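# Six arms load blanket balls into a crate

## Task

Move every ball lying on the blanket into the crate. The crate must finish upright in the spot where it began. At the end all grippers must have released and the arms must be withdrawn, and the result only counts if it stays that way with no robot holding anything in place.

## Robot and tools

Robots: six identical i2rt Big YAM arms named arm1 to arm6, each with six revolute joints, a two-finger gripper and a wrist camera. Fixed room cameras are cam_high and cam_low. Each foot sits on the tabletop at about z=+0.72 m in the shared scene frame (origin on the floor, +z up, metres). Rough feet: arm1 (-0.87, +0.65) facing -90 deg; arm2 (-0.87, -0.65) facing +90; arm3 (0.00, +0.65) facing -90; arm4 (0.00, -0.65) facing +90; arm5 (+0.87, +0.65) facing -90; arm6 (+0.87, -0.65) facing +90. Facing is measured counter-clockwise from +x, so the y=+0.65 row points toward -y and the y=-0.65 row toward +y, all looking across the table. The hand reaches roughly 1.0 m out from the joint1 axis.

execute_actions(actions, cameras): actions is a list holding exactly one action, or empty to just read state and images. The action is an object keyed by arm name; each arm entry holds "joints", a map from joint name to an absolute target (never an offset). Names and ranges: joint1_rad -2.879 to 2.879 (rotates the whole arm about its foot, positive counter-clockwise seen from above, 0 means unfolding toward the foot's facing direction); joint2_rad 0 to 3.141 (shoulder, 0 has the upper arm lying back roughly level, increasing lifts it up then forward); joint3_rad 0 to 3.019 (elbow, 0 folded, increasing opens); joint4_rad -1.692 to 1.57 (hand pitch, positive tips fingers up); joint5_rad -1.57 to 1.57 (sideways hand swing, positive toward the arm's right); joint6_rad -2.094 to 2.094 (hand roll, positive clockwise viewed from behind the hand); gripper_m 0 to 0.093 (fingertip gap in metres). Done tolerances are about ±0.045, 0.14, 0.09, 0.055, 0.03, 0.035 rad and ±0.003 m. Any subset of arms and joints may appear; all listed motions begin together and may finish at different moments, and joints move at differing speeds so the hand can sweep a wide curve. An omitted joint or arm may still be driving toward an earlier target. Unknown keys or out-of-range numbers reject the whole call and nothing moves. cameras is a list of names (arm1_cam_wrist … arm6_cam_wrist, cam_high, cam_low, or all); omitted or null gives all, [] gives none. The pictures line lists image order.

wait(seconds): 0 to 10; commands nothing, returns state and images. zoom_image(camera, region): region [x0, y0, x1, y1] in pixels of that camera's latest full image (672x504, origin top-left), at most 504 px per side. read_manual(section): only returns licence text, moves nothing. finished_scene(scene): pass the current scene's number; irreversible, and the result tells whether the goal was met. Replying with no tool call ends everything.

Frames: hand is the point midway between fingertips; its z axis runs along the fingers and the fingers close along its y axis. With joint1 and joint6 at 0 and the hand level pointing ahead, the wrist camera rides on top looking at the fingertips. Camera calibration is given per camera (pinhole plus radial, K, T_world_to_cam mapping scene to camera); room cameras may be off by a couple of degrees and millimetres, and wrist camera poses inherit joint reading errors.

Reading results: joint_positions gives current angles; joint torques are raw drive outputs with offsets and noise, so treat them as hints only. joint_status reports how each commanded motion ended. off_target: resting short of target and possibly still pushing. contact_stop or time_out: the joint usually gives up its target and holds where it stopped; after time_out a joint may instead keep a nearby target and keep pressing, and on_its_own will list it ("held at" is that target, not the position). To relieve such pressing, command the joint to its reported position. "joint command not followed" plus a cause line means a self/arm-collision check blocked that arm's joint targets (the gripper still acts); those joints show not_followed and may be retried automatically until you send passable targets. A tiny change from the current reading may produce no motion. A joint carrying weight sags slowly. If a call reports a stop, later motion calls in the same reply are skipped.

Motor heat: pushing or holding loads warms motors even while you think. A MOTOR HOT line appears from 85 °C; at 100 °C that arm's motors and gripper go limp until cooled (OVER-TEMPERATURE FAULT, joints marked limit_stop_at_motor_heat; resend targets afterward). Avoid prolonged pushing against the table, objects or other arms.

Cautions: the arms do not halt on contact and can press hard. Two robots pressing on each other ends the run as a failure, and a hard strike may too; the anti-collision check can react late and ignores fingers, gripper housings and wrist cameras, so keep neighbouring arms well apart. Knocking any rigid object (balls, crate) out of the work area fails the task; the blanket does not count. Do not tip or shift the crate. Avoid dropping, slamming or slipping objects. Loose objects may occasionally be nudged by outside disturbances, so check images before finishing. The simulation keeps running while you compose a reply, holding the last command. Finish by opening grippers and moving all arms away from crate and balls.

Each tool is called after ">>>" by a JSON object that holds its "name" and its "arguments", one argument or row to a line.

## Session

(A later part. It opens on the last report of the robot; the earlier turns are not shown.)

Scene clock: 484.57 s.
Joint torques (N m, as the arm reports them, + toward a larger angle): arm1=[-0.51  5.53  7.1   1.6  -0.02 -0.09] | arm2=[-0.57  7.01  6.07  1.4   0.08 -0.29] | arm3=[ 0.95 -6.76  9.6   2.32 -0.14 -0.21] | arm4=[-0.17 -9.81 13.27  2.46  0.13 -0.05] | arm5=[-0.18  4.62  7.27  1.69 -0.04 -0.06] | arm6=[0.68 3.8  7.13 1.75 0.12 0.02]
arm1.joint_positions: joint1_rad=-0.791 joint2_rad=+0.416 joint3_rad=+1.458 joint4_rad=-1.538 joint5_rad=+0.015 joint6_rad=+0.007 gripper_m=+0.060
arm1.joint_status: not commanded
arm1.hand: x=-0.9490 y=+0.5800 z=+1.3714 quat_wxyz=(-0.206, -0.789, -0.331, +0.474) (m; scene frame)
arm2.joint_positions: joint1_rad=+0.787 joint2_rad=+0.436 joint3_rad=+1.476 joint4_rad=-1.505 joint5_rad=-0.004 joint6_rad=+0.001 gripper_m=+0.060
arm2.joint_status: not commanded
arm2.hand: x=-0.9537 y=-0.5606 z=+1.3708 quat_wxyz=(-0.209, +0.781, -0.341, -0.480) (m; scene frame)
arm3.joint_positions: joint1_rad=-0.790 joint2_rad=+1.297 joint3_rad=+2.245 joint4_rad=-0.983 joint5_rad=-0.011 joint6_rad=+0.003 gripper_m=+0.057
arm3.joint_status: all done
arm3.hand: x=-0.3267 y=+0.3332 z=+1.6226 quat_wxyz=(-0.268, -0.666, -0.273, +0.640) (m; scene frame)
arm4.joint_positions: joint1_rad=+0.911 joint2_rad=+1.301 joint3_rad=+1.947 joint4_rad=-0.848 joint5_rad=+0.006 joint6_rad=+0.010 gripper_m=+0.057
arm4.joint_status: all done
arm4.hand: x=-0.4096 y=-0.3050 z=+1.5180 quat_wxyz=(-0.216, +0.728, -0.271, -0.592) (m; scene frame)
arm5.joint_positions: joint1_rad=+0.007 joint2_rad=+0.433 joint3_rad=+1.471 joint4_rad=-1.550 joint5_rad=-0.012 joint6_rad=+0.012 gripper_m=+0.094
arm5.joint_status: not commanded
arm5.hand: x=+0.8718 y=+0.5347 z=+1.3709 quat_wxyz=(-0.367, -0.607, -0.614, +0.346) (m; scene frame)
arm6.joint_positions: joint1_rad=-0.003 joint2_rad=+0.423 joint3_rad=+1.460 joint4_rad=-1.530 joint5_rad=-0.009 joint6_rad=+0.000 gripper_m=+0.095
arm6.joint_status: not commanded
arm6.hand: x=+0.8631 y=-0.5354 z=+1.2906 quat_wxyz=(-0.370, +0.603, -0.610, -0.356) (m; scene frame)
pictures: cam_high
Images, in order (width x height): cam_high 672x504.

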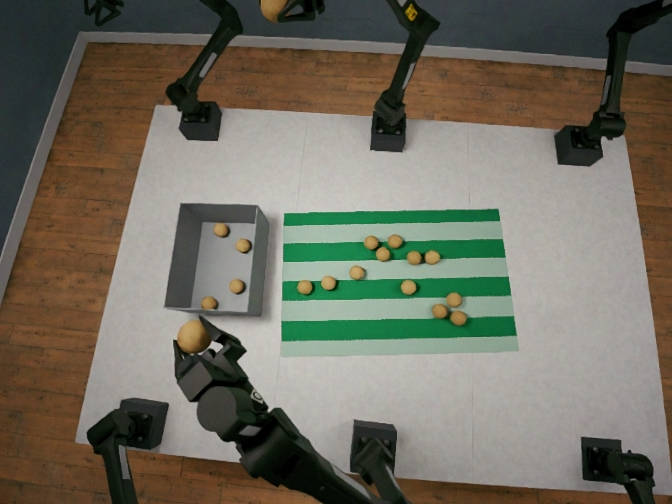

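>>> {"name": "execute_actions", "arguments": {
  "actions": [
    {"arm3":{"joints":{"joint2_rad":2.27}},"arm4":{"joints":{"joint2_rad":2.14}}}
  ],
  "cameras": ["cam_low"]
}}

>>> {"name": "execute_actions", "arguments": {
  "actions": [
    {"arm3":{"joints":{"gripper_m":0.088}},"arm4":{"joints":{"gripper_m":0.088}}}
  ],
  "cameras": []
}}

>>> {"name": "execute_actions", "arguments": {
  "actions": [
    {"arm3":{"joints":{"joint2_rad":1.35}},"arm4":{"joints":{"joint2_rad":1.35}}}
  ],
  "cameras": []
}}

>>> {"name": "execute_actions", "arguments": {
  "actions": [
    {"arm3":{"joints":{"joint1_rad":0.335,"joint3_rad":1.698,"joint4_rad":-1.225,"joint6_rad":-1.39}},"arm4":{"joints":{"joint1_rad":0.54,"joint3_rad":1.788,"joint4_rad":-1.236}}}
  ],
  "cameras": []
}}

>>> {"name": "execute_actions", "arguments": {
  "actions": [
    {"arm3":{"joints":{"joint2_rad":2.044}},"arm4":{"joints":{"joint2_rad":2.123}}}
  ],
  "cameras": ["arm3_cam_wrist","arm4_cam_wrist","cam_high"]
}}

Scene clock: 509.97 s.
Joint torques (N m, as the arm reports them, + toward a larger angle): arm1=[-0.38  5.56  7.11  1.59 -0.03 -0.1 ] | arm2=[-0.6   7.07  6.06  1.4   0.07 -0.28] | arm3=[  1.24 -20.85  14.85   1.73  -0.15  -0.2 ] | arm4=[  0.05 -24.1   13.02   1.67   0.04  -0.05] | arm5=[-0.16  4.61  7.27  1.68 -0.05 -0.06] | arm6=[0.65 3.97 7.23 1.85 0.11 0.02]
arm1.joint_positions: joint1_rad=-0.791 joint2_rad=+0.416 joint3_rad=+1.458 joint4_rad=-1.538 joint5_rad=+0.015 joint6_rad=+0.007 gripper_m=+0.060
arm1.joint_status: not commanded
arm1.hand: x=-0.9490 y=+0.5800 z=+1.3714 quat_wxyz=(-0.206, -0.789, -0.331, +0.474) (m; scene frame)
arm2.joint_positions: joint1_rad=+0.787 joint2_rad=+0.436 joint3_rad=+1.476 joint4_rad=-1.505 joint5_rad=-0.004 joint6_rad=+0.001 gripper_m=+0.060
arm2.joint_status: not commanded
arm2.hand: x=-0.9537 y=-0.5606 z=+1.3708 quat_wxyz=(-0.209, +0.781, -0.341, -0.480) (m; scene frame)
arm3.joint_positions: joint1_rad=-0.790 joint2_rad=+2.242 joint3_rad=+2.228 joint4_rad=-0.986 joint5_rad=-0.011 joint6_rad=+0.003 gripper_m=+0.057
arm3.joint_status: all done
arm3.hand: x=-0.5893 y=+0.0718 z=+0.9793 quat_wxyz=(-0.114, -0.889, -0.362, +0.257) (m; scene frame)
arm4.joint_positions: joint1_rad=+0.906 joint2_rad=+2.127 joint3_rad=+1.958 joint4_rad=-0.847 joint5_rad=+0.009 joint6_rad=+0.010 gripper_m=+0.057
arm4.joint_status: all done
arm4.hand: x=-0.5981 y=-0.1398 z=+0.9657 quat_wxyz=(-0.097, +0.901, -0.337, -0.254) (m; scene frame)
arm5.joint_positions: joint1_rad=+0.007 joint2_rad=+0.433 joint3_rad=+1.471 joint4_rad=-1.550 joint5_rad=-0.012 joint6_rad=+0.012 gripper_m=+0.094
arm5.joint_status: not commanded
arm5.hand: x=+0.8718 y=+0.5347 z=+1.3709 quat_wxyz=(-0.367, -0.607, -0.614, +0.346) (m; scene frame)
arm6.joint_positions: joint1_rad=-0.003 joint2_rad=+0.423 joint3_rad=+1.460 joint4_rad=-1.530 joint5_rad=-0.009 joint6_rad=+0.000 gripper_m=+0.095
arm6.joint_status: not commanded
arm6.hand: x=+0.8631 y=-0.5354 z=+1.2906 quat_wxyz=(-0.370, +0.603, -0.610, -0.356) (m; scene frame)
pictures: cam_low
Images, in order (width x height): cam_low 672x504.

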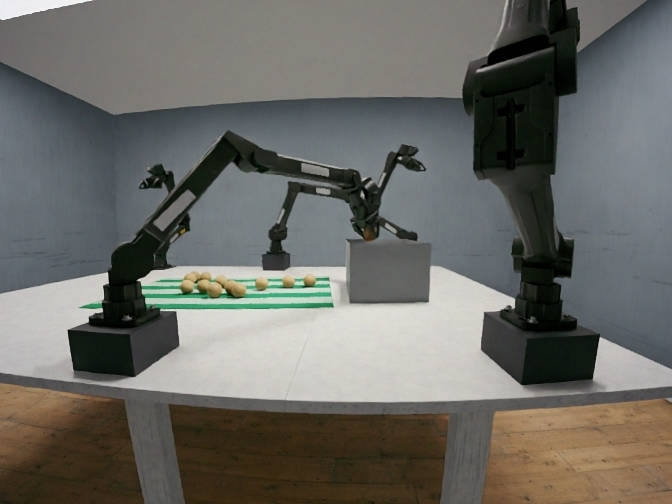

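Scene clock: 510.53 s.
Joint torques (N m, as the arm reports them, + toward a larger angle): arm1=[-0.47  5.55  7.15  1.57 -0.02 -0.1 ] | arm2=[-0.61  7.11  6.06  1.4   0.07 -0.28] | arm3=[  0.96 -20.88  14.88   1.69  -0.15  -0.21] | arm4=[  0.29 -23.52  13.28   1.67   0.04  -0.05] | arm5=[-0.14  4.72  7.28  1.67 -0.04 -0.06] | arm6=[0.84 4.23 7.25 1.73 0.12 0.04]
arm1.joint_positions: joint1_rad=-0.791 joint2_rad=+0.416 joint3_rad=+1.458 joint4_rad=-1.538 joint5_rad=+0.015 joint6_rad=+0.007 gripper_m=+0.060
arm1.joint_status: not commanded
arm1.hand: x=-0.9490 y=+0.5800 z=+1.3714 quat_wxyz=(-0.206, -0.789, -0.331, +0.474) (m; scene frame)
arm2.joint_positions: joint1_rad=+0.787 joint2_rad=+0.436 joint3_rad=+1.476 joint4_rad=-1.505 joint5_rad=-0.004 joint6_rad=+0.001 gripper_m=+0.060
arm2.joint_status: not commanded
arm2.hand: x=-0.9537 y=-0.5606 z=+1.3708 quat_wxyz=(-0.209, +0.781, -0.341, -0.480) (m; scene frame)
arm3.joint_positions: joint1_rad=-0.790 joint2_rad=+2.242 joint3_rad=+2.228 joint4_rad=-0.986 joint5_rad=-0.011 joint6_rad=+0.003 gripper_m=+0.088
arm3.joint_status: all done
arm3.hand: x=-0.5893 y=+0.0718 z=+0.9793 quat_wxyz=(-0.114, -0.889, -0.362, +0.257) (m; scene frame)
arm4.joint_positions: joint1_rad=+0.906 joint2_rad=+2.127 joint3_rad=+1.958 joint4_rad=-0.847 joint5_rad=+0.009 joint6_rad=+0.010 gripper_m=+0.088
arm4.joint_status: all done
arm4.hand: x=-0.5981 y=-0.1398 z=+0.9657 quat_wxyz=(-0.097, +0.901, -0.337, -0.254) (m; scene frame)
arm5.joint_positions: joint1_rad=+0.007 joint2_rad=+0.433 joint3_rad=+1.471 joint4_rad=-1.550 joint5_rad=-0.012 joint6_rad=+0.012 gripper_m=+0.094
arm5.joint_status: not commanded
arm5.hand: x=+0.8718 y=+0.5347 z=+1.3709 quat_wxyz=(-0.367, -0.607, -0.614, +0.346) (m; scene frame)
arm6.joint_positions: joint1_rad=-0.003 joint2_rad=+0.423 joint3_rad=+1.460 joint4_rad=-1.530 joint5_rad=-0.009 joint6_rad=+0.000 gripper_m=+0.095
arm6.joint_status: not commanded
arm6.hand: x=+0.8631 y=-0.5354 z=+1.2906 quat_wxyz=(-0.370, +0.603, -0.610, -0.356) (m; scene frame)
pictures: none
No camera images: the call's "cameras" was empty. Leave "cameras" out to get every camera's image.

Scene clock: 513.00 s.
Joint torques (N m, as the arm reports them, + toward a larger angle): arm1=[-0.21  5.5   7.06  1.62 -0.04 -0.1 ] | arm2=[-0.6   7.09  6.07  1.4   0.07 -0.29] | arm3=[ 0.99 -6.53 10.36  2.58 -0.14 -0.22] | arm4=[  0.16 -10.88  10.55   2.25   0.04  -0.04] | arm5=[-0.12  4.58  7.27  1.69 -0.04 -0.06] | arm6=[0.32 3.77 7.29 1.8  0.12 0.04]
arm1.joint_positions: joint1_rad=-0.791 joint2_rad=+0.416 joint3_rad=+1.458 joint4_rad=-1.538 joint5_rad=+0.015 joint6_rad=+0.007 gripper_m=+0.060
arm1.joint_status: not commanded
arm1.hand: x=-0.9490 y=+0.5800 z=+1.3714 quat_wxyz=(-0.206, -0.789, -0.331, +0.474) (m; scene frame)
arm2.joint_positions: joint1_rad=+0.787 joint2_rad=+0.436 joint3_rad=+1.476 joint4_rad=-1.505 joint5_rad=-0.004 joint6_rad=+0.001 gripper_m=+0.060
arm2.joint_status: not commanded
arm2.hand: x=-0.9537 y=-0.5606 z=+1.3708 quat_wxyz=(-0.209, +0.781, -0.341, -0.480) (m; scene frame)
arm3.joint_positions: joint1_rad=-0.790 joint2_rad=+1.337 joint3_rad=+2.241 joint4_rad=-0.986 joint5_rad=-0.011 joint6_rad=+0.003 gripper_m=+0.088
arm3.joint_status: all done
arm3.hand: x=-0.3464 y=+0.3138 z=+1.6023 quat_wxyz=(-0.262, -0.681, -0.279, +0.624) (m; scene frame)
arm4.joint_positions: joint1_rad=+0.906 joint2_rad=+1.347 joint3_rad=+1.977 joint4_rad=-0.843 joint5_rad=+0.009 joint6_rad=+0.010 gripper_m=+0.088
arm4.joint_status: all done
arm4.hand: x=-0.4238 y=-0.2892 z=+1.5112 quat_wxyz=(-0.217, +0.730, -0.274, -0.587) (m; scene frame)
arm5.joint_positions: joint1_rad=+0.007 joint2_rad=+0.433 joint3_rad=+1.471 joint4_rad=-1.550 joint5_rad=-0.012 joint6_rad=+0.012 gripper_m=+0.094
arm5.joint_status: not commanded
arm5.hand: x=+0.8718 y=+0.5347 z=+1.3709 quat_wxyz=(-0.367, -0.607, -0.614, +0.346) (m; scene frame)
arm6.joint_positions: joint1_rad=-0.003 joint2_rad=+0.423 joint3_rad=+1.460 joint4_rad=-1.530 joint5_rad=-0.009 joint6_rad=+0.000 gripper_m=+0.095
arm6.joint_status: not commanded
arm6.hand: x=+0.8631 y=-0.5354 z=+1.2906 quat_wxyz=(-0.370, +0.603, -0.610, -0.356) (m; scene frame)
pictures: none
No camera images: the call's "cameras" was empty. Leave "cameras" out to get every camera's image.

Scene clock: 515.07 s.
Joint torques (N m, as the arm reports them, + toward a larger angle): arm1=[-0.66  5.47  7.09  1.62 -0.03 -0.11] | arm2=[-0.56  7.06  6.08  1.41  0.07 -0.29] | arm3=[ 1.66 -9.42 13.02  1.49 -0.08 -0.19] | arm4=[  0.73 -12.17  10.71   1.48   0.    -0.04] | arm5=[-0.16  4.63  7.29  1.68 -0.04 -0.06] | arm6=[0.67 4.67 7.12 1.61 0.1  0.02]
arm1.joint_positions: joint1_rad=-0.791 joint2_rad=+0.416 joint3_rad=+1.458 joint4_rad=-1.538 joint5_rad=+0.015 joint6_rad=+0.007 gripper_m=+0.060
arm1.joint_status: not commanded
arm1.hand: x=-0.9490 y=+0.5800 z=+1.3714 quat_wxyz=(-0.206, -0.789, -0.331, +0.474) (m; scene frame)
arm2.joint_positions: joint1_rad=+0.787 joint2_rad=+0.436 joint3_rad=+1.476 joint4_rad=-1.505 joint5_rad=-0.004 joint6_rad=+0.001 gripper_m=+0.060
arm2.joint_status: not commanded
arm2.hand: x=-0.9537 y=-0.5606 z=+1.3708 quat_wxyz=(-0.209, +0.781, -0.341, -0.480) (m; scene frame)
arm3.joint_positions: joint1_rad=+0.335 joint2_rad=+1.340 joint3_rad=+1.681 joint4_rad=-1.212 joint5_rad=-0.015 joint6_rad=-1.381 gripper_m=+0.088
arm3.joint_status: all done
arm3.hand: x=+0.1677 y=+0.1600 z=+1.2649 quat_wxyz=(-0.097, +0.067, -0.936, +0.331) (m; scene frame)
arm4.joint_positions: joint1_rad=+0.534 joint2_rad=+1.356 joint3_rad=+1.788 joint4_rad=-1.228 joint5_rad=+0.009 joint6_rad=+0.010 gripper_m=+0.088
arm4.joint_status: all done
arm4.hand: x=-0.2506 y=-0.1849 z=+1.3237 quat_wxyz=(-0.196, +0.793, -0.480, -0.321) (m; scene frame)
arm5.joint_positions: joint1_rad=+0.007 joint2_rad=+0.433 joint3_rad=+1.471 joint4_rad=-1.550 joint5_rad=-0.012 joint6_rad=+0.012 gripper_m=+0.094
arm5.joint_status: not commanded
arm5.hand: x=+0.8718 y=+0.5347 z=+1.3709 quat_wxyz=(-0.367, -0.607, -0.614, +0.346) (m; scene frame)
arm6.joint_positions: joint1_rad=-0.003 joint2_rad=+0.423 joint3_rad=+1.460 joint4_rad=-1.530 joint5_rad=-0.009 joint6_rad=+0.000 gripper_m=+0.095
arm6.joint_status: not commanded
arm6.hand: x=+0.8631 y=-0.5354 z=+1.2906 quat_wxyz=(-0.370, +0.603, -0.610, -0.356) (m; scene frame)
pictures: none
No camera images: the call's "cameras" was empty. Leave "cameras" out to get every camera's image.

Scene clock: 516.83 s.
Joint torques (N m, as the arm reports them, + toward a larger angle): arm1=[-0.54  5.54  7.04  1.52 -0.03 -0.11] | arm2=[-0.56  7.1   6.06  1.41  0.07 -0.28] | arm3=[  1.85 -17.68  12.05   0.07  -0.12  -0.26] | arm4=[  0.7  -22.47  10.97   0.19   0.    -0.04] | arm5=[-0.2   4.66  7.27  1.68 -0.04 -0.06] | arm6=[0.91 4.14 7.33 1.53 0.11 0.03]
arm1.joint_positions: joint1_rad=-0.791 joint2_rad=+0.416 joint3_rad=+1.458 joint4_rad=-1.538 joint5_rad=+0.015 joint6_rad=+0.007 gripper_m=+0.060
arm1.joint_status: not commanded
arm1.hand: x=-0.9490 y=+0.5800 z=+1.3714 quat_wxyz=(-0.206, -0.789, -0.331, +0.474) (m; scene frame)
arm2.joint_positions: joint1_rad=+0.787 joint2_rad=+0.436 joint3_rad=+1.476 joint4_rad=-1.505 joint5_rad=-0.004 joint6_rad=+0.001 gripper_m=+0.060
arm2.joint_status: not commanded
arm2.hand: x=-0.9537 y=-0.5606 z=+1.3708 quat_wxyz=(-0.209, +0.781, -0.341, -0.480) (m; scene frame)
arm3.joint_positions: joint1_rad=+0.335 joint2_rad=+2.032 joint3_rad=+1.677 joint4_rad=-1.214 joint5_rad=-0.015 joint6_rad=-1.383 gripper_m=+0.088
arm3.joint_status: all done
arm3.hand: x=+0.1986 y=+0.0738 z=+0.8711 quat_wxyz=(-0.010, +0.070, -0.997, +0.000) (m; scene frame)
arm4.joint_positions: joint1_rad=+0.534 joint2_rad=+2.115 joint3_rad=+1.774 joint4_rad=-1.231 joint5_rad=+0.009 joint6_rad=+0.010 gripper_m=+0.088
arm4.joint_status: all done
arm4.hand: x=-0.3002 y=-0.0895 z=+0.8697 quat_wxyz=(-0.004, +0.856, -0.516, +0.006) (m; scene frame)
arm5.joint_positions: joint1_rad=+0.007 joint2_rad=+0.433 joint3_rad=+1.471 joint4_rad=-1.550 joint5_rad=-0.012 joint6_rad=+0.012 gripper_m=+0.094
arm5.joint_status: not commanded
arm5.hand: x=+0.8718 y=+0.5347 z=+1.3709 quat_wxyz=(-0.367, -0.607, -0.614, +0.346) (m; scene frame)
arm6.joint_positions: joint1_rad=-0.003 joint2_rad=+0.423 joint3_rad=+1.460 joint4_rad=-1.530 joint5_rad=-0.009 joint6_rad=+0.000 gripper_m=+0.095
arm6.joint_status: not commanded
arm6.hand: x=+0.8631 y=-0.5354 z=+1.2906 quat_wxyz=(-0.370, +0.603, -0.610, -0.356) (m; scene frame)
pictures: arm3_cam_wrist, arm4_cam_wrist, cam_high
camera_calibration (this result's frames):
arm3_cam_wrist: T_world_to_cam=[[0.133814, -0.991006, -0.0010964, 0.0488982], [-0.808506, -0.109811, 0.578153, -0.331013], [-0.573073, -0.0764785, -0.815928, 0.954843], [0, 0, 0, 1]] pos_world=[0.273026, 0.0851345, 0.970512]
arm4_cam_wrist: T_world_to_cam=[[0.884309, 0.466428, 0.021029, 0.28794], [0.37081, -0.728968, 0.575418, -0.445989], [0.283721, -0.50105, -0.817589, 0.87643], [0, 0, 0, 1]] pos_world=[-0.337912, -0.0202794, 0.967134]
Images, in order (width x height): arm3_cam_wrist 672x504, arm4_cam_wrist 672x504, cam_high 672x504.

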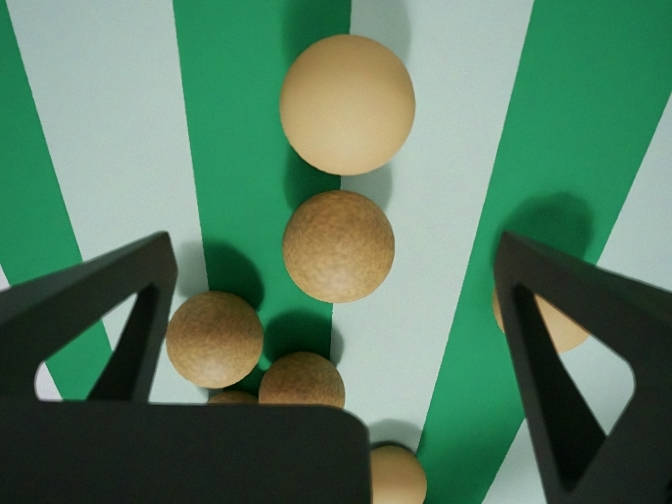

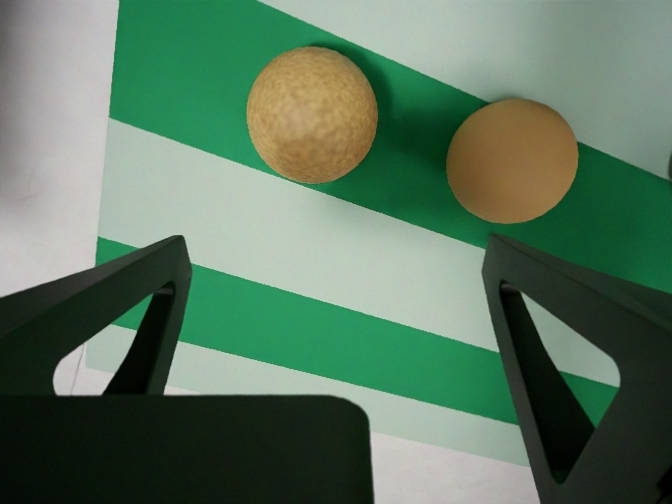

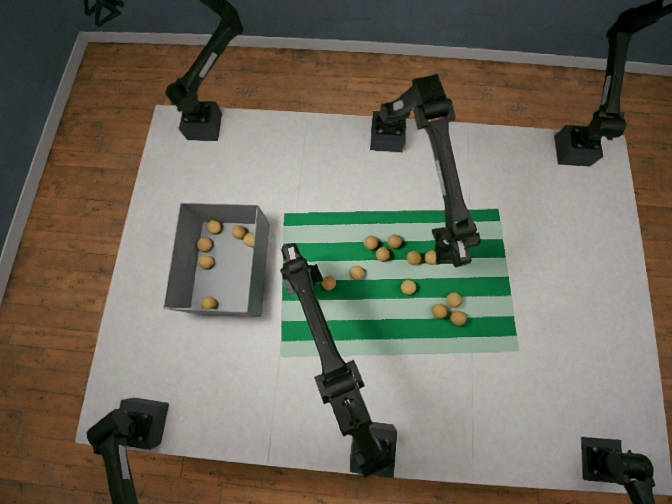

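>>> {"name": "execute_actions", "arguments": {
  "actions": [
    {"arm3":{"joints":{"joint2_rad":2.2,"joint3_rad":1.598,"joint4_rad":-0.969}},"arm4":{"joints":{"joint1_rad":0.558,"joint2_rad":2.28,"joint3_rad":1.702,"joint4_rad":-0.993}}}
  ],
  "cameras": ["arm3_cam_wrist","arm4_cam_wrist"]
}}

>>> {"name": "execute_actions", "arguments": {
  "actions": [
    {"arm3":{"joints":{"gripper_m":0.045}},"arm4":{"joints":{"gripper_m":0.045}}}
  ],
  "cameras": []
}}

>>> {"name": "execute_actions", "arguments": {
  "actions": [
    {"arm3":{"joints":{"joint2_rad":1.3,"joint4_rad":-0.989,"joint6_rad":0}},"arm4":{"joints":{"joint2_rad":1.3,"joint4_rad":-0.843}}}
  ],
  "cameras": []
}}

>>> {"name": "execute_actions", "arguments": {
  "actions": [
    {"arm3":{"joints":{"joint1_rad":-0.8,"joint3_rad":2.26}},"arm4":{"joints":{"joint1_rad":0.9,"joint3_rad":1.98}}}
  ],
  "cameras": ["cam_high"]
}}

Scene clock: 529.80 s.
Joint torques (N m, as the arm reports them, + toward a larger angle): arm1=[-0.53  5.59  7.06  1.56 -0.02 -0.11] | arm2=[-0.57  7.04  6.06  1.41  0.08 -0.28] | arm3=[  1.49 -18.82   9.37   1.2   -0.18  -0.25] | arm4=[  0.8  -22.55   7.95   0.89   0.04  -0.04] | arm5=[-0.2   4.61  7.28  1.68 -0.04 -0.06] | arm6=[1.1  4.8  7.19 1.85 0.15 0.06]
arm1.joint_positions: joint1_rad=-0.791 joint2_rad=+0.416 joint3_rad=+1.458 joint4_rad=-1.538 joint5_rad=+0.015 joint6_rad=+0.007 gripper_m=+0.060
arm1.joint_status: not commanded
arm1.hand: x=-0.9490 y=+0.5800 z=+1.3714 quat_wxyz=(-0.206, -0.789, -0.331, +0.474) (m; scene frame)
arm2.joint_positions: joint1_rad=+0.787 joint2_rad=+0.436 joint3_rad=+1.476 joint4_rad=-1.505 joint5_rad=-0.004 joint6_rad=+0.001 gripper_m=+0.060
arm2.joint_status: not commanded
arm2.hand: x=-0.9537 y=-0.5606 z=+1.3708 quat_wxyz=(-0.209, +0.781, -0.341, -0.480) (m; scene frame)
arm3.joint_positions: joint1_rad=+0.335 joint2_rad=+2.186 joint3_rad=+1.593 joint4_rad=-0.982 joint5_rad=-0.013 joint6_rad=-1.384 gripper_m=+0.088
arm3.joint_status: all done
arm3.hand: x=+0.1992 y=+0.0719 z=+0.7515 quat_wxyz=(-0.008, +0.071, -0.997, -0.003) (m; scene frame)
arm4.joint_positions: joint1_rad=+0.557 joint2_rad=+2.265 joint3_rad=+1.711 joint4_rad=-1.001 joint5_rad=+0.008 joint6_rad=+0.009 gripper_m=+0.088
arm4.joint_status: all done
arm4.hand: x=-0.3171 y=-0.0884 z=+0.7552 quat_wxyz=(-0.008, +0.862, -0.507, -0.002) (m; scene frame)
arm5.joint_positions: joint1_rad=+0.007 joint2_rad=+0.433 joint3_rad=+1.471 joint4_rad=-1.550 joint5_rad=-0.012 joint6_rad=+0.012 gripper_m=+0.094
arm5.joint_status: not commanded
arm5.hand: x=+0.8718 y=+0.5347 z=+1.3709 quat_wxyz=(-0.367, -0.607, -0.614, +0.346) (m; scene frame)
arm6.joint_positions: joint1_rad=-0.003 joint2_rad=+0.423 joint3_rad=+1.460 joint4_rad=-1.530 joint5_rad=-0.009 joint6_rad=+0.000 gripper_m=+0.095
arm6.joint_status: not commanded
arm6.hand: x=+0.8631 y=-0.5354 z=+1.2906 quat_wxyz=(-0.370, +0.603, -0.610, -0.356) (m; scene frame)
pictures: arm3_cam_wrist, arm4_cam_wrist
camera_calibration (this result's frames):
arm3_cam_wrist: T_world_to_cam=[[0.134949, -0.990828, -0.00692498, 0.0509051], [-0.805699, -0.113797, 0.581291, -0.264214], [-0.576747, -0.072865, -0.813666, 0.856263], [0, 0, 0, 1]] pos_world=[0.274102, 0.0827631, 0.85065]
arm4_cam_wrist: T_world_to_cam=[[0.873568, 0.486305, 0.0196346, 0.304145], [0.392961, -0.728544, 0.561076, -0.355229], [0.287159, -0.482422, -0.827532, 0.798412], [0, 0, 0, 1]] pos_world=[-0.355371, -0.0215353, 0.85405]
Images, in order (width x height): arm3_cam_wrist 672x504, arm4_cam_wrist 672x504.

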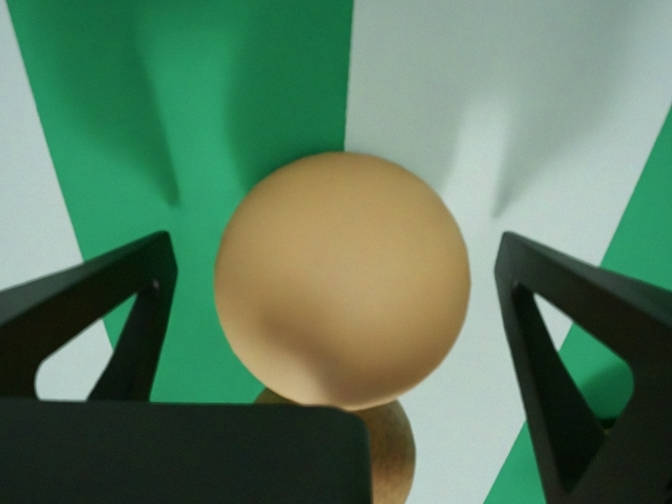

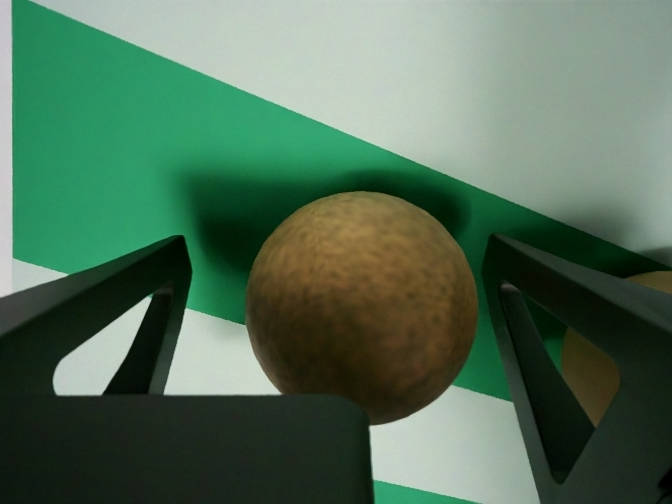

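Scene clock: 530.37 s.
Joint torques (N m, as the arm reports them, + toward a larger angle): arm1=[-0.95  5.52  7.02  1.62 -0.03 -0.11] | arm2=[-0.59  7.05  6.06  1.4   0.07 -0.28] | arm3=[  1.66 -18.36   9.43   1.19  -0.17  -0.27] | arm4=[  0.52 -22.42   7.91   0.85   0.03  -0.03] | arm5=[-0.12  4.69  7.27  1.68 -0.04 -0.07] | arm6=[ 0.77  4.27  7.2   1.9   0.11 -0.02]
arm1.joint_positions: joint1_rad=-0.791 joint2_rad=+0.416 joint3_rad=+1.458 joint4_rad=-1.538 joint5_rad=+0.015 joint6_rad=+0.007 gripper_m=+0.060
arm1.joint_status: not commanded
arm1.hand: x=-0.9490 y=+0.5800 z=+1.3714 quat_wxyz=(-0.206, -0.789, -0.331, +0.474) (m; scene frame)
arm2.joint_positions: joint1_rad=+0.787 joint2_rad=+0.436 joint3_rad=+1.476 joint4_rad=-1.505 joint5_rad=-0.004 joint6_rad=+0.001 gripper_m=+0.060
arm2.joint_status: not commanded
arm2.hand: x=-0.9537 y=-0.5606 z=+1.3708 quat_wxyz=(-0.209, +0.781, -0.341, -0.480) (m; scene frame)
arm3.joint_positions: joint1_rad=+0.335 joint2_rad=+2.186 joint3_rad=+1.593 joint4_rad=-0.982 joint5_rad=-0.013 joint6_rad=-1.384 gripper_m=+0.057
arm3.joint_status: gripper_m off_target (ended at +0.057, target +0.045)
arm3.hand: x=+0.1993 y=+0.0718 z=+0.7515 quat_wxyz=(-0.008, +0.071, -0.997, -0.003) (m; scene frame)
arm4.joint_positions: joint1_rad=+0.557 joint2_rad=+2.265 joint3_rad=+1.711 joint4_rad=-1.001 joint5_rad=+0.009 joint6_rad=+0.009 gripper_m=+0.057
arm4.joint_status: gripper_m off_target (ended at +0.057, target +0.045)
arm4.hand: x=-0.3170 y=-0.0884 z=+0.7552 quat_wxyz=(-0.008, +0.862, -0.507, -0.002) (m; scene frame)
arm5.joint_positions: joint1_rad=+0.007 joint2_rad=+0.433 joint3_rad=+1.471 joint4_rad=-1.550 joint5_rad=-0.012 joint6_rad=+0.012 gripper_m=+0.094
arm5.joint_status: not commanded
arm5.hand: x=+0.8718 y=+0.5347 z=+1.3709 quat_wxyz=(-0.367, -0.607, -0.614, +0.346) (m; scene frame)
arm6.joint_positions: joint1_rad=-0.003 joint2_rad=+0.423 joint3_rad=+1.460 joint4_rad=-1.530 joint5_rad=-0.009 joint6_rad=+0.000 gripper_m=+0.095
arm6.joint_status: not commanded
arm6.hand: x=+0.8631 y=-0.5354 z=+1.2906 quat_wxyz=(-0.370, +0.603, -0.610, -0.356) (m; scene frame)
pictures: none
No camera images: the call's "cameras" was empty. Leave "cameras" out to get every camera's image.

Scene clock: 532.47 s.
Joint torques (N m, as the arm reports them, + toward a larger angle): arm1=[-0.6   5.33  7.08  1.52 -0.03 -0.11] | arm2=[-0.6   7.08  6.07  1.4   0.08 -0.28] | arm3=[  2.11 -10.12  12.24   1.98  -0.11  -0.07] | arm4=[  0.41 -11.31  11.53   2.25   0.03  -0.05] | arm5=[-0.16  4.63  7.3   1.68 -0.04 -0.07] | arm6=[0.43 4.56 7.18 1.63 0.1  0.02]
arm1.joint_positions: joint1_rad=-0.791 joint2_rad=+0.416 joint3_rad=+1.458 joint4_rad=-1.538 joint5_rad=+0.015 joint6_rad=+0.007 gripper_m=+0.060
arm1.joint_status: not commanded
arm1.hand: x=-0.9490 y=+0.5800 z=+1.3714 quat_wxyz=(-0.206, -0.789, -0.331, +0.474) (m; scene frame)
arm2.joint_positions: joint1_rad=+0.787 joint2_rad=+0.436 joint3_rad=+1.476 joint4_rad=-1.505 joint5_rad=-0.004 joint6_rad=+0.001 gripper_m=+0.060
arm2.joint_status: not commanded
arm2.hand: x=-0.9537 y=-0.5606 z=+1.3708 quat_wxyz=(-0.209, +0.781, -0.341, -0.480) (m; scene frame)
arm3.joint_positions: joint1_rad=+0.335 joint2_rad=+1.303 joint3_rad=+1.594 joint4_rad=-0.982 joint5_rad=-0.013 joint6_rad=-0.008 gripper_m=+0.057
arm3.joint_status: all done
arm3.hand: x=+0.1747 y=+0.1381 z=+1.2772 quat_wxyz=(-0.351, -0.522, -0.738, +0.244) (m; scene frame)
arm4.joint_positions: joint1_rad=+0.557 joint2_rad=+1.309 joint3_rad=+1.696 joint4_rad=-0.845 joint5_rad=+0.009 joint6_rad=+0.009 gripper_m=+0.057
arm4.joint_status: all done
arm4.hand: x=-0.2797 y=-0.1582 z=+1.3739 quat_wxyz=(-0.267, +0.732, -0.432, -0.454) (m; scene frame)
arm5.joint_positions: joint1_rad=+0.007 joint2_rad=+0.433 joint3_rad=+1.471 joint4_rad=-1.550 joint5_rad=-0.012 joint6_rad=+0.012 gripper_m=+0.094
arm5.joint_status: not commanded
arm5.hand: x=+0.8718 y=+0.5347 z=+1.3709 quat_wxyz=(-0.367, -0.607, -0.614, +0.346) (m; scene frame)
arm6.joint_positions: joint1_rad=-0.003 joint2_rad=+0.423 joint3_rad=+1.460 joint4_rad=-1.530 joint5_rad=-0.009 joint6_rad=+0.000 gripper_m=+0.095
arm6.joint_status: not commanded
arm6.hand: x=+0.8631 y=-0.5354 z=+1.2906 quat_wxyz=(-0.370, +0.603, -0.610, -0.356) (m; scene frame)
pictures: none
No camera images: the call's "cameras" was empty. Leave "cameras" out to get every camera's image.

Scene clock: 534.20 s.
Joint torques (N m, as the arm reports them, + toward a larger angle): arm1=[-0.47  5.55  7.09  1.62 -0.03 -0.1 ] | arm2=[-0.62  7.1   6.07  1.4   0.08 -0.28] | arm3=[ 1.12 -6.31 10.19  2.44 -0.14 -0.11] | arm4=[-0.28 -9.91 14.1   2.39  0.12 -0.04] | arm5=[-0.16  4.66  7.25  1.68 -0.04 -0.07] | arm6=[0.73 4.35 7.29 1.9  0.13 0.05]
arm1.joint_positions: joint1_rad=-0.791 joint2_rad=+0.416 joint3_rad=+1.458 joint4_rad=-1.538 joint5_rad=+0.015 joint6_rad=+0.007 gripper_m=+0.060
arm1.joint_status: not commanded
arm1.hand: x=-0.9490 y=+0.5800 z=+1.3714 quat_wxyz=(-0.206, -0.789, -0.331, +0.474) (m; scene frame)
arm2.joint_positions: joint1_rad=+0.787 joint2_rad=+0.436 joint3_rad=+1.476 joint4_rad=-1.505 joint5_rad=-0.004 joint6_rad=+0.001 gripper_m=+0.060
arm2.joint_status: not commanded
arm2.hand: x=-0.9537 y=-0.5606 z=+1.3708 quat_wxyz=(-0.209, +0.781, -0.341, -0.480) (m; scene frame)
arm3.joint_positions: joint1_rad=-0.795 joint2_rad=+1.292 joint3_rad=+2.239 joint4_rad=-0.984 joint5_rad=-0.011 joint6_rad=-0.006 gripper_m=+0.057
arm3.joint_status: all done
arm3.hand: x=-0.3269 y=+0.3361 z=+1.6219 quat_wxyz=(-0.264, -0.666, -0.275, +0.641) (m; scene frame)
arm4.joint_positions: joint1_rad=+0.906 joint2_rad=+1.294 joint3_rad=+1.938 joint4_rad=-0.846 joint5_rad=+0.007 joint6_rad=+0.009 gripper_m=+0.057
arm4.joint_status: all done
arm4.hand: x=-0.4064 y=-0.3042 z=+1.5171 quat_wxyz=(-0.218, +0.727, -0.272, -0.591) (m; scene frame)
arm5.joint_positions: joint1_rad=+0.007 joint2_rad=+0.433 joint3_rad=+1.471 joint4_rad=-1.550 joint5_rad=-0.012 joint6_rad=+0.012 gripper_m=+0.094
arm5.joint_status: not commanded
arm5.hand: x=+0.8718 y=+0.5347 z=+1.3709 quat_wxyz=(-0.367, -0.607, -0.614, +0.346) (m; scene frame)
arm6.joint_positions: joint1_rad=-0.003 joint2_rad=+0.423 joint3_rad=+1.460 joint4_rad=-1.530 joint5_rad=-0.009 joint6_rad=+0.000 gripper_m=+0.095
arm6.joint_status: not commanded
arm6.hand: x=+0.8631 y=-0.5354 z=+1.2906 quat_wxyz=(-0.370, +0.603, -0.610, -0.356) (m; scene frame)
pictures: cam_high
Images, in order (width x height): cam_high 672x504.

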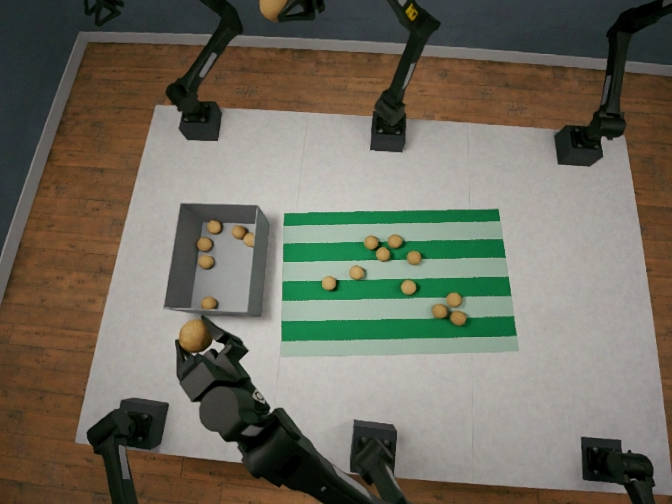

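>>> {"name": "execute_actions", "arguments": {
  "actions": [
    {"arm3":{"joints":{"joint2_rad":2.27}},"arm4":{"joints":{"joint2_rad":2.14}}}
  ],
  "cameras": []
}}

>>> {"name": "execute_actions", "arguments": {
  "actions": [
    {"arm3":{"joints":{"gripper_m":0.09}},"arm4":{"joints":{"gripper_m":0.09}}}
  ],
  "cameras": []
}}

>>> {"name": "execute_actions", "arguments": {
  "actions": [
    {"arm3":{"joints":{"joint2_rad":1.4}},"arm4":{"joints":{"joint2_rad":1.4}}}
  ],
  "cameras": []
}}

>>> {"name": "execute_actions", "arguments": {
  "actions": [
    {"arm3":{"joints":{"joint1_rad":0.222,"joint3_rad":1.662,"joint4_rad":-1.211}},"arm4":{"joints":{"joint1_rad":0.394,"joint3_rad":1.68,"joint4_rad":-1.193}}}
  ],
  "cameras": []
}}

>>> {"name": "execute_actions", "arguments": {
  "actions": [
    {"arm3":{"joints":{"joint2_rad":2.022}},"arm4":{"joints":{"joint2_rad":2.058}}}
  ],
  "cameras": ["arm3_cam_wrist","arm4_cam_wrist","cam_high"]
}}

Scene clock: 553.50 s.
Joint torques (N m, as the arm reports them, + toward a larger angle): arm1=[-0.39  5.45  7.06  1.61 -0.03 -0.11] | arm2=[-0.6   7.07  6.08  1.39  0.07 -0.29] | arm3=[  1.47 -21.32  14.85   1.66  -0.15  -0.13] | arm4=[ -0.24 -23.58  13.26   1.67   0.12  -0.04] | arm5=[-0.24  4.7   7.29  1.69 -0.03 -0.07] | arm6=[1.13 4.7  7.04 1.5  0.1  0.02]
arm1.joint_positions: joint1_rad=-0.791 joint2_rad=+0.416 joint3_rad=+1.458 joint4_rad=-1.538 joint5_rad=+0.015 joint6_rad=+0.007 gripper_m=+0.060
arm1.joint_status: not commanded
arm1.hand: x=-0.9490 y=+0.5800 z=+1.3714 quat_wxyz=(-0.206, -0.789, -0.331, +0.474) (m; scene frame)
arm2.joint_positions: joint1_rad=+0.787 joint2_rad=+0.436 joint3_rad=+1.476 joint4_rad=-1.505 joint5_rad=-0.004 joint6_rad=+0.001 gripper_m=+0.060
arm2.joint_status: not commanded
arm2.hand: x=-0.9537 y=-0.5606 z=+1.3708 quat_wxyz=(-0.209, +0.781, -0.341, -0.480) (m; scene frame)
arm3.joint_positions: joint1_rad=-0.795 joint2_rad=+2.242 joint3_rad=+2.228 joint4_rad=-0.986 joint5_rad=-0.011 joint6_rad=-0.006 gripper_m=+0.057
arm3.joint_status: all done
arm3.hand: x=-0.5922 y=+0.0748 z=+0.9796 quat_wxyz=(-0.112, -0.888, -0.364, +0.258) (m; scene frame)
arm4.joint_positions: joint1_rad=+0.906 joint2_rad=+2.126 joint3_rad=+1.957 joint4_rad=-0.846 joint5_rad=+0.007 joint6_rad=+0.009 gripper_m=+0.057
arm4.joint_status: all done
arm4.hand: x=-0.5982 y=-0.1398 z=+0.9662 quat_wxyz=(-0.097, +0.901, -0.337, -0.255) (m; scene frame)
arm5.joint_positions: joint1_rad=+0.007 joint2_rad=+0.433 joint3_rad=+1.471 joint4_rad=-1.550 joint5_rad=-0.012 joint6_rad=+0.012 gripper_m=+0.094
arm5.joint_status: not commanded
arm5.hand: x=+0.8718 y=+0.5347 z=+1.3709 quat_wxyz=(-0.367, -0.607, -0.614, +0.346) (m; scene frame)
arm6.joint_positions: joint1_rad=-0.003 joint2_rad=+0.423 joint3_rad=+1.460 joint4_rad=-1.530 joint5_rad=-0.009 joint6_rad=+0.000 gripper_m=+0.095
arm6.joint_status: not commanded
arm6.hand: x=+0.8631 y=-0.5354 z=+1.2906 quat_wxyz=(-0.370, +0.603, -0.610, -0.356) (m; scene frame)
pictures: none
No camera images: the call's "cameras" was empty. Leave "cameras" out to get every camera's image.

Scene clock: 554.10 s.
Joint torques (N m, as the arm reports them, + toward a larger angle): arm1=[-0.63  5.43  7.08  1.56 -0.04 -0.09] | arm2=[-0.59  7.06  6.08  1.4   0.08 -0.28] | arm3=[  1.37 -20.84  14.83   1.76  -0.13  -0.11] | arm4=[ -0.23 -23.3   13.13   1.65   0.12  -0.04] | arm5=[-0.22  4.68  7.29  1.69 -0.04 -0.06] | arm6=[0.97 3.7  7.11 1.63 0.09 0.02]
arm1.joint_positions: joint1_rad=-0.791 joint2_rad=+0.416 joint3_rad=+1.458 joint4_rad=-1.538 joint5_rad=+0.015 joint6_rad=+0.007 gripper_m=+0.060
arm1.joint_status: not commanded
arm1.hand: x=-0.9490 y=+0.5800 z=+1.3714 quat_wxyz=(-0.206, -0.789, -0.331, +0.474) (m; scene frame)
arm2.joint_positions: joint1_rad=+0.787 joint2_rad=+0.436 joint3_rad=+1.476 joint4_rad=-1.505 joint5_rad=-0.004 joint6_rad=+0.001 gripper_m=+0.060
arm2.joint_status: not commanded
arm2.hand: x=-0.9537 y=-0.5606 z=+1.3708 quat_wxyz=(-0.209, +0.781, -0.341, -0.480) (m; scene frame)
arm3.joint_positions: joint1_rad=-0.795 joint2_rad=+2.242 joint3_rad=+2.228 joint4_rad=-0.986 joint5_rad=-0.011 joint6_rad=-0.006 gripper_m=+0.090
arm3.joint_status: all done
arm3.hand: x=-0.5922 y=+0.0748 z=+0.9796 quat_wxyz=(-0.112, -0.888, -0.364, +0.258) (m; scene frame)
arm4.joint_positions: joint1_rad=+0.906 joint2_rad=+2.126 joint3_rad=+1.957 joint4_rad=-0.846 joint5_rad=+0.007 joint6_rad=+0.009 gripper_m=+0.090
arm4.joint_status: all done
arm4.hand: x=-0.5982 y=-0.1398 z=+0.9662 quat_wxyz=(-0.097, +0.901, -0.337, -0.255) (m; scene frame)
arm5.joint_positions: joint1_rad=+0.007 joint2_rad=+0.433 joint3_rad=+1.471 joint4_rad=-1.550 joint5_rad=-0.012 joint6_rad=+0.012 gripper_m=+0.094
arm5.joint_status: not commanded
arm5.hand: x=+0.8718 y=+0.5347 z=+1.3709 quat_wxyz=(-0.367, -0.607, -0.614, +0.346) (m; scene frame)
arm6.joint_positions: joint1_rad=-0.003 joint2_rad=+0.423 joint3_rad=+1.460 joint4_rad=-1.530 joint5_rad=-0.009 joint6_rad=+0.000 gripper_m=+0.095
arm6.joint_status: not commanded
arm6.hand: x=+0.8631 y=-0.5354 z=+1.2906 quat_wxyz=(-0.370, +0.603, -0.610, -0.356) (m; scene frame)
pictures: none
No camera images: the call's "cameras" was empty. Leave "cameras" out to get every camera's image.

Scene clock: 556.57 s.
Joint torques (N m, as the arm reports them, + toward a larger angle): arm1=[-0.46  5.64  7.15  1.53 -0.02 -0.09] | arm2=[-0.6   7.1   6.07  1.4   0.08 -0.28] | arm3=[ 1.17 -8.21 10.83  2.59 -0.14 -0.1 ] | arm4=[ -0.2  -11.69  10.53   2.46   0.12  -0.04] | arm5=[-0.22  4.66  7.3   1.68 -0.04 -0.06] | arm6=[0.3  4.56 7.04 1.75 0.1  0.01]
arm1.joint_positions: joint1_rad=-0.791 joint2_rad=+0.416 joint3_rad=+1.458 joint4_rad=-1.538 joint5_rad=+0.015 joint6_rad=+0.007 gripper_m=+0.060
arm1.joint_status: not commanded
arm1.hand: x=-0.9490 y=+0.5800 z=+1.3714 quat_wxyz=(-0.206, -0.789, -0.331, +0.474) (m; scene frame)
arm2.joint_positions: joint1_rad=+0.787 joint2_rad=+0.436 joint3_rad=+1.476 joint4_rad=-1.505 joint5_rad=-0.004 joint6_rad=+0.001 gripper_m=+0.060
arm2.joint_status: not commanded
arm2.hand: x=-0.9537 y=-0.5606 z=+1.3708 quat_wxyz=(-0.209, +0.781, -0.341, -0.480) (m; scene frame)
arm3.joint_positions: joint1_rad=-0.795 joint2_rad=+1.386 joint3_rad=+2.241 joint4_rad=-0.986 joint5_rad=-0.011 joint6_rad=-0.006 gripper_m=+0.090
arm3.joint_status: all done
arm3.hand: x=-0.3712 y=+0.2928 z=+1.5785 quat_wxyz=(-0.251, -0.696, -0.287, +0.609) (m; scene frame)
arm4.joint_positions: joint1_rad=+0.906 joint2_rad=+1.398 joint3_rad=+1.977 joint4_rad=-0.844 joint5_rad=+0.007 joint6_rad=+0.009 gripper_m=+0.090
arm4.joint_status: all done
arm4.hand: x=-0.4446 y=-0.2716 z=+1.4835 quat_wxyz=(-0.210, +0.745, -0.279, -0.568) (m; scene frame)
arm5.joint_positions: joint1_rad=+0.007 joint2_rad=+0.433 joint3_rad=+1.471 joint4_rad=-1.550 joint5_rad=-0.012 joint6_rad=+0.012 gripper_m=+0.094
arm5.joint_status: not commanded
arm5.hand: x=+0.8718 y=+0.5347 z=+1.3709 quat_wxyz=(-0.367, -0.607, -0.614, +0.346) (m; scene frame)
arm6.joint_positions: joint1_rad=-0.003 joint2_rad=+0.423 joint3_rad=+1.460 joint4_rad=-1.530 joint5_rad=-0.009 joint6_rad=+0.000 gripper_m=+0.095
arm6.joint_status: not commanded
arm6.hand: x=+0.8631 y=-0.5354 z=+1.2906 quat_wxyz=(-0.370, +0.603, -0.610, -0.356) (m; scene frame)
pictures: none
No camera images: the call's "cameras" was empty. Leave "cameras" out to get every camera's image.

Scene clock: 558.17 s.
Joint torques (N m, as the arm reports them, + toward a larger angle): arm1=[-0.5   5.27  7.07  1.54 -0.03 -0.1 ] | arm2=[-0.56  7.04  6.07  1.4   0.08 -0.29] | arm3=[  1.69 -10.59  12.87   1.44   0.    -0.11] | arm4=[  0.66 -12.96  11.37   1.37   0.    -0.04] | arm5=[-0.21  4.72  7.25  1.69 -0.04 -0.06] | arm6=[0.49 3.95 7.28 1.81 0.12 0.05]
arm1.joint_positions: joint1_rad=-0.791 joint2_rad=+0.416 joint3_rad=+1.458 joint4_rad=-1.538 joint5_rad=+0.015 joint6_rad=+0.007 gripper_m=+0.060
arm1.joint_status: not commanded
arm1.hand: x=-0.9490 y=+0.5800 z=+1.3714 quat_wxyz=(-0.206, -0.789, -0.331, +0.474) (m; scene frame)
arm2.joint_positions: joint1_rad=+0.787 joint2_rad=+0.436 joint3_rad=+1.476 joint4_rad=-1.505 joint5_rad=-0.004 joint6_rad=+0.001 gripper_m=+0.060
arm2.joint_status: not commanded
arm2.hand: x=-0.9537 y=-0.5606 z=+1.3708 quat_wxyz=(-0.209, +0.781, -0.341, -0.480) (m; scene frame)
arm3.joint_positions: joint1_rad=+0.225 joint2_rad=+1.391 joint3_rad=+1.649 joint4_rad=-1.199 joint5_rad=-0.015 joint6_rad=-0.005 gripper_m=+0.090
arm3.joint_status: all done
arm3.hand: x=+0.1166 y=+0.1292 z=+1.2241 quat_wxyz=(-0.248, -0.591, -0.744, +0.188) (m; scene frame)
arm4.joint_positions: joint1_rad=+0.389 joint2_rad=+1.402 joint3_rad=+1.677 joint4_rad=-1.186 joint5_rad=+0.010 joint6_rad=+0.009 gripper_m=+0.090
arm4.joint_status: all done
arm4.hand: x=-0.1861 y=-0.1380 z=+1.2493 quat_wxyz=(-0.189, +0.773, -0.547, -0.261) (m; scene frame)
arm5.joint_positions: joint1_rad=+0.007 joint2_rad=+0.433 joint3_rad=+1.471 joint4_rad=-1.550 joint5_rad=-0.012 joint6_rad=+0.012 gripper_m=+0.094
arm5.joint_status: not commanded
arm5.hand: x=+0.8718 y=+0.5347 z=+1.3709 quat_wxyz=(-0.367, -0.607, -0.614, +0.346) (m; scene frame)
arm6.joint_positions: joint1_rad=-0.003 joint2_rad=+0.423 joint3_rad=+1.460 joint4_rad=-1.530 joint5_rad=-0.009 joint6_rad=+0.000 gripper_m=+0.095
arm6.joint_status: not commanded
arm6.hand: x=+0.8631 y=-0.5354 z=+1.2906 quat_wxyz=(-0.370, +0.603, -0.610, -0.356) (m; scene frame)
pictures: none
No camera images: the call's "cameras" was empty. Leave "cameras" out to get every camera's image.

Scene clock: 559.93 s.
Joint torques (N m, as the arm reports them, + toward a larger angle): arm1=[-0.82  5.62  7.06  1.59 -0.02 -0.1 ] | arm2=[-0.58  7.02  6.07  1.4   0.07 -0.28] | arm3=[  1.82 -17.75  12.06   0.14  -0.02  -0.12] | arm4=[  0.68 -21.6   10.62   0.16   0.    -0.04] | arm5=[-0.21  4.62  7.28  1.68 -0.04 -0.06] | arm6=[1.36 4.31 7.25 1.84 0.14 0.02]
arm1.joint_positions: joint1_rad=-0.791 joint2_rad=+0.416 joint3_rad=+1.458 joint4_rad=-1.538 joint5_rad=+0.015 joint6_rad=+0.007 gripper_m=+0.060
arm1.joint_status: not commanded
arm1.hand: x=-0.9490 y=+0.5800 z=+1.3714 quat_wxyz=(-0.206, -0.789, -0.331, +0.474) (m; scene frame)
arm2.joint_positions: joint1_rad=+0.787 joint2_rad=+0.436 joint3_rad=+1.476 joint4_rad=-1.505 joint5_rad=-0.004 joint6_rad=+0.001 gripper_m=+0.060
arm2.joint_status: not commanded
arm2.hand: x=-0.9537 y=-0.5606 z=+1.3708 quat_wxyz=(-0.209, +0.781, -0.341, -0.480) (m; scene frame)
arm3.joint_positions: joint1_rad=+0.225 joint2_rad=+2.009 joint3_rad=+1.640 joint4_rad=-1.201 joint5_rad=-0.015 joint6_rad=-0.005 gripper_m=+0.090
arm3.joint_status: all done
arm3.hand: x=+0.1325 y=+0.0643 z=+0.8714 quat_wxyz=(-0.008, -0.623, -0.782, -0.006) (m; scene frame)
arm4.joint_positions: joint1_rad=+0.389 joint2_rad=+2.051 joint3_rad=+1.668 joint4_rad=-1.188 joint5_rad=+0.010 joint6_rad=+0.009 gripper_m=+0.090
arm4.joint_status: all done
arm4.hand: x=-0.2075 y=-0.0749 z=+0.8706 quat_wxyz=(-0.005, +0.817, -0.577, +0.006) (m; scene frame)
arm5.joint_positions: joint1_rad=+0.007 joint2_rad=+0.433 joint3_rad=+1.471 joint4_rad=-1.550 joint5_rad=-0.012 joint6_rad=+0.012 gripper_m=+0.094
arm5.joint_status: not commanded
arm5.hand: x=+0.8718 y=+0.5347 z=+1.3709 quat_wxyz=(-0.367, -0.607, -0.614, +0.346) (m; scene frame)
arm6.joint_positions: joint1_rad=-0.003 joint2_rad=+0.423 joint3_rad=+1.460 joint4_rad=-1.530 joint5_rad=-0.009 joint6_rad=+0.000 gripper_m=+0.095
arm6.joint_status: not commanded
arm6.hand: x=+0.8631 y=-0.5354 z=+1.2906 quat_wxyz=(-0.370, +0.603, -0.610, -0.356) (m; scene frame)
pictures: arm3_cam_wrist, arm4_cam_wrist, cam_high
camera_calibration (this result's frames):
arm3_cam_wrist: T_world_to_cam=[[-0.976019, -0.216644, -0.02125, 0.163123], [-0.187177, 0.785395, 0.590016, -0.535904], [-0.111134, 0.579845, -0.807112, 0.805442], [0, 0, 0, 1]] pos_world=[0.148414, -0.0107957, 0.96974]
arm4_cam_wrist: T_world_to_cam=[[0.942273, 0.334127, 0.0219181, 0.200428], [0.26169, -0.775667, 0.574333, -0.495456], [0.208901, -0.535443, -0.818328, 0.840718], [0, 0, 0, 1]] pos_world=[-0.23483, -0.00112045, 0.968147]
Images, in order (width x height): arm3_cam_wrist 672x504, arm4_cam_wrist 672x504, cam_high 672x504.

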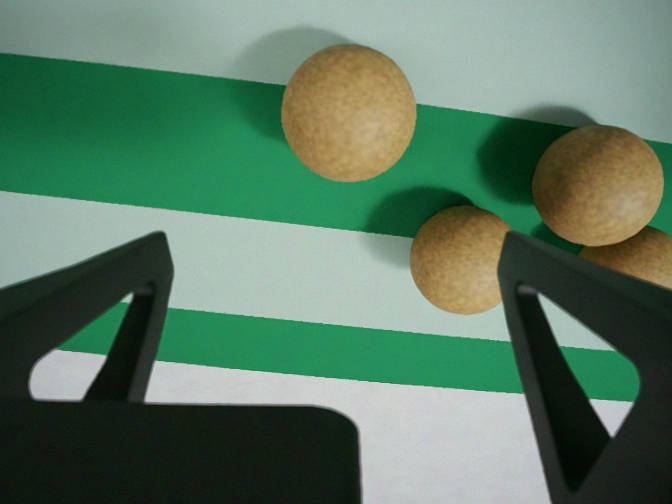

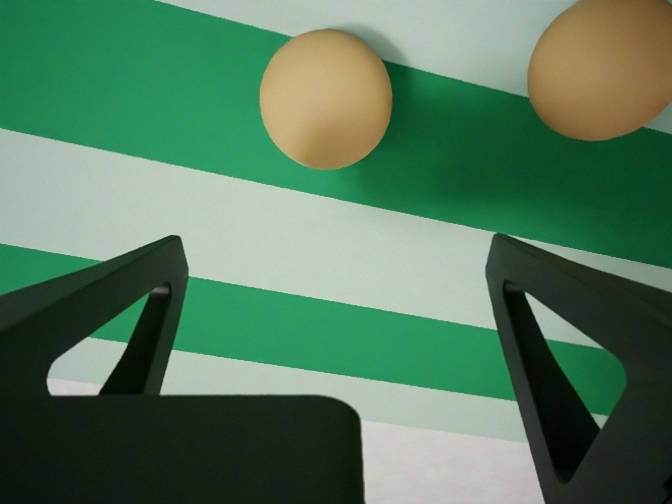

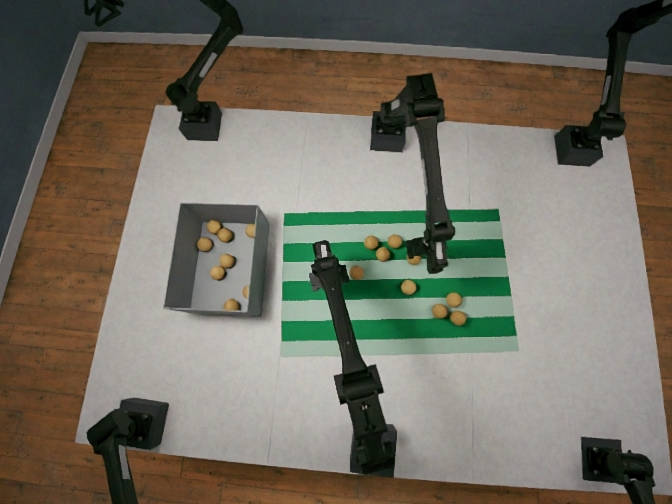

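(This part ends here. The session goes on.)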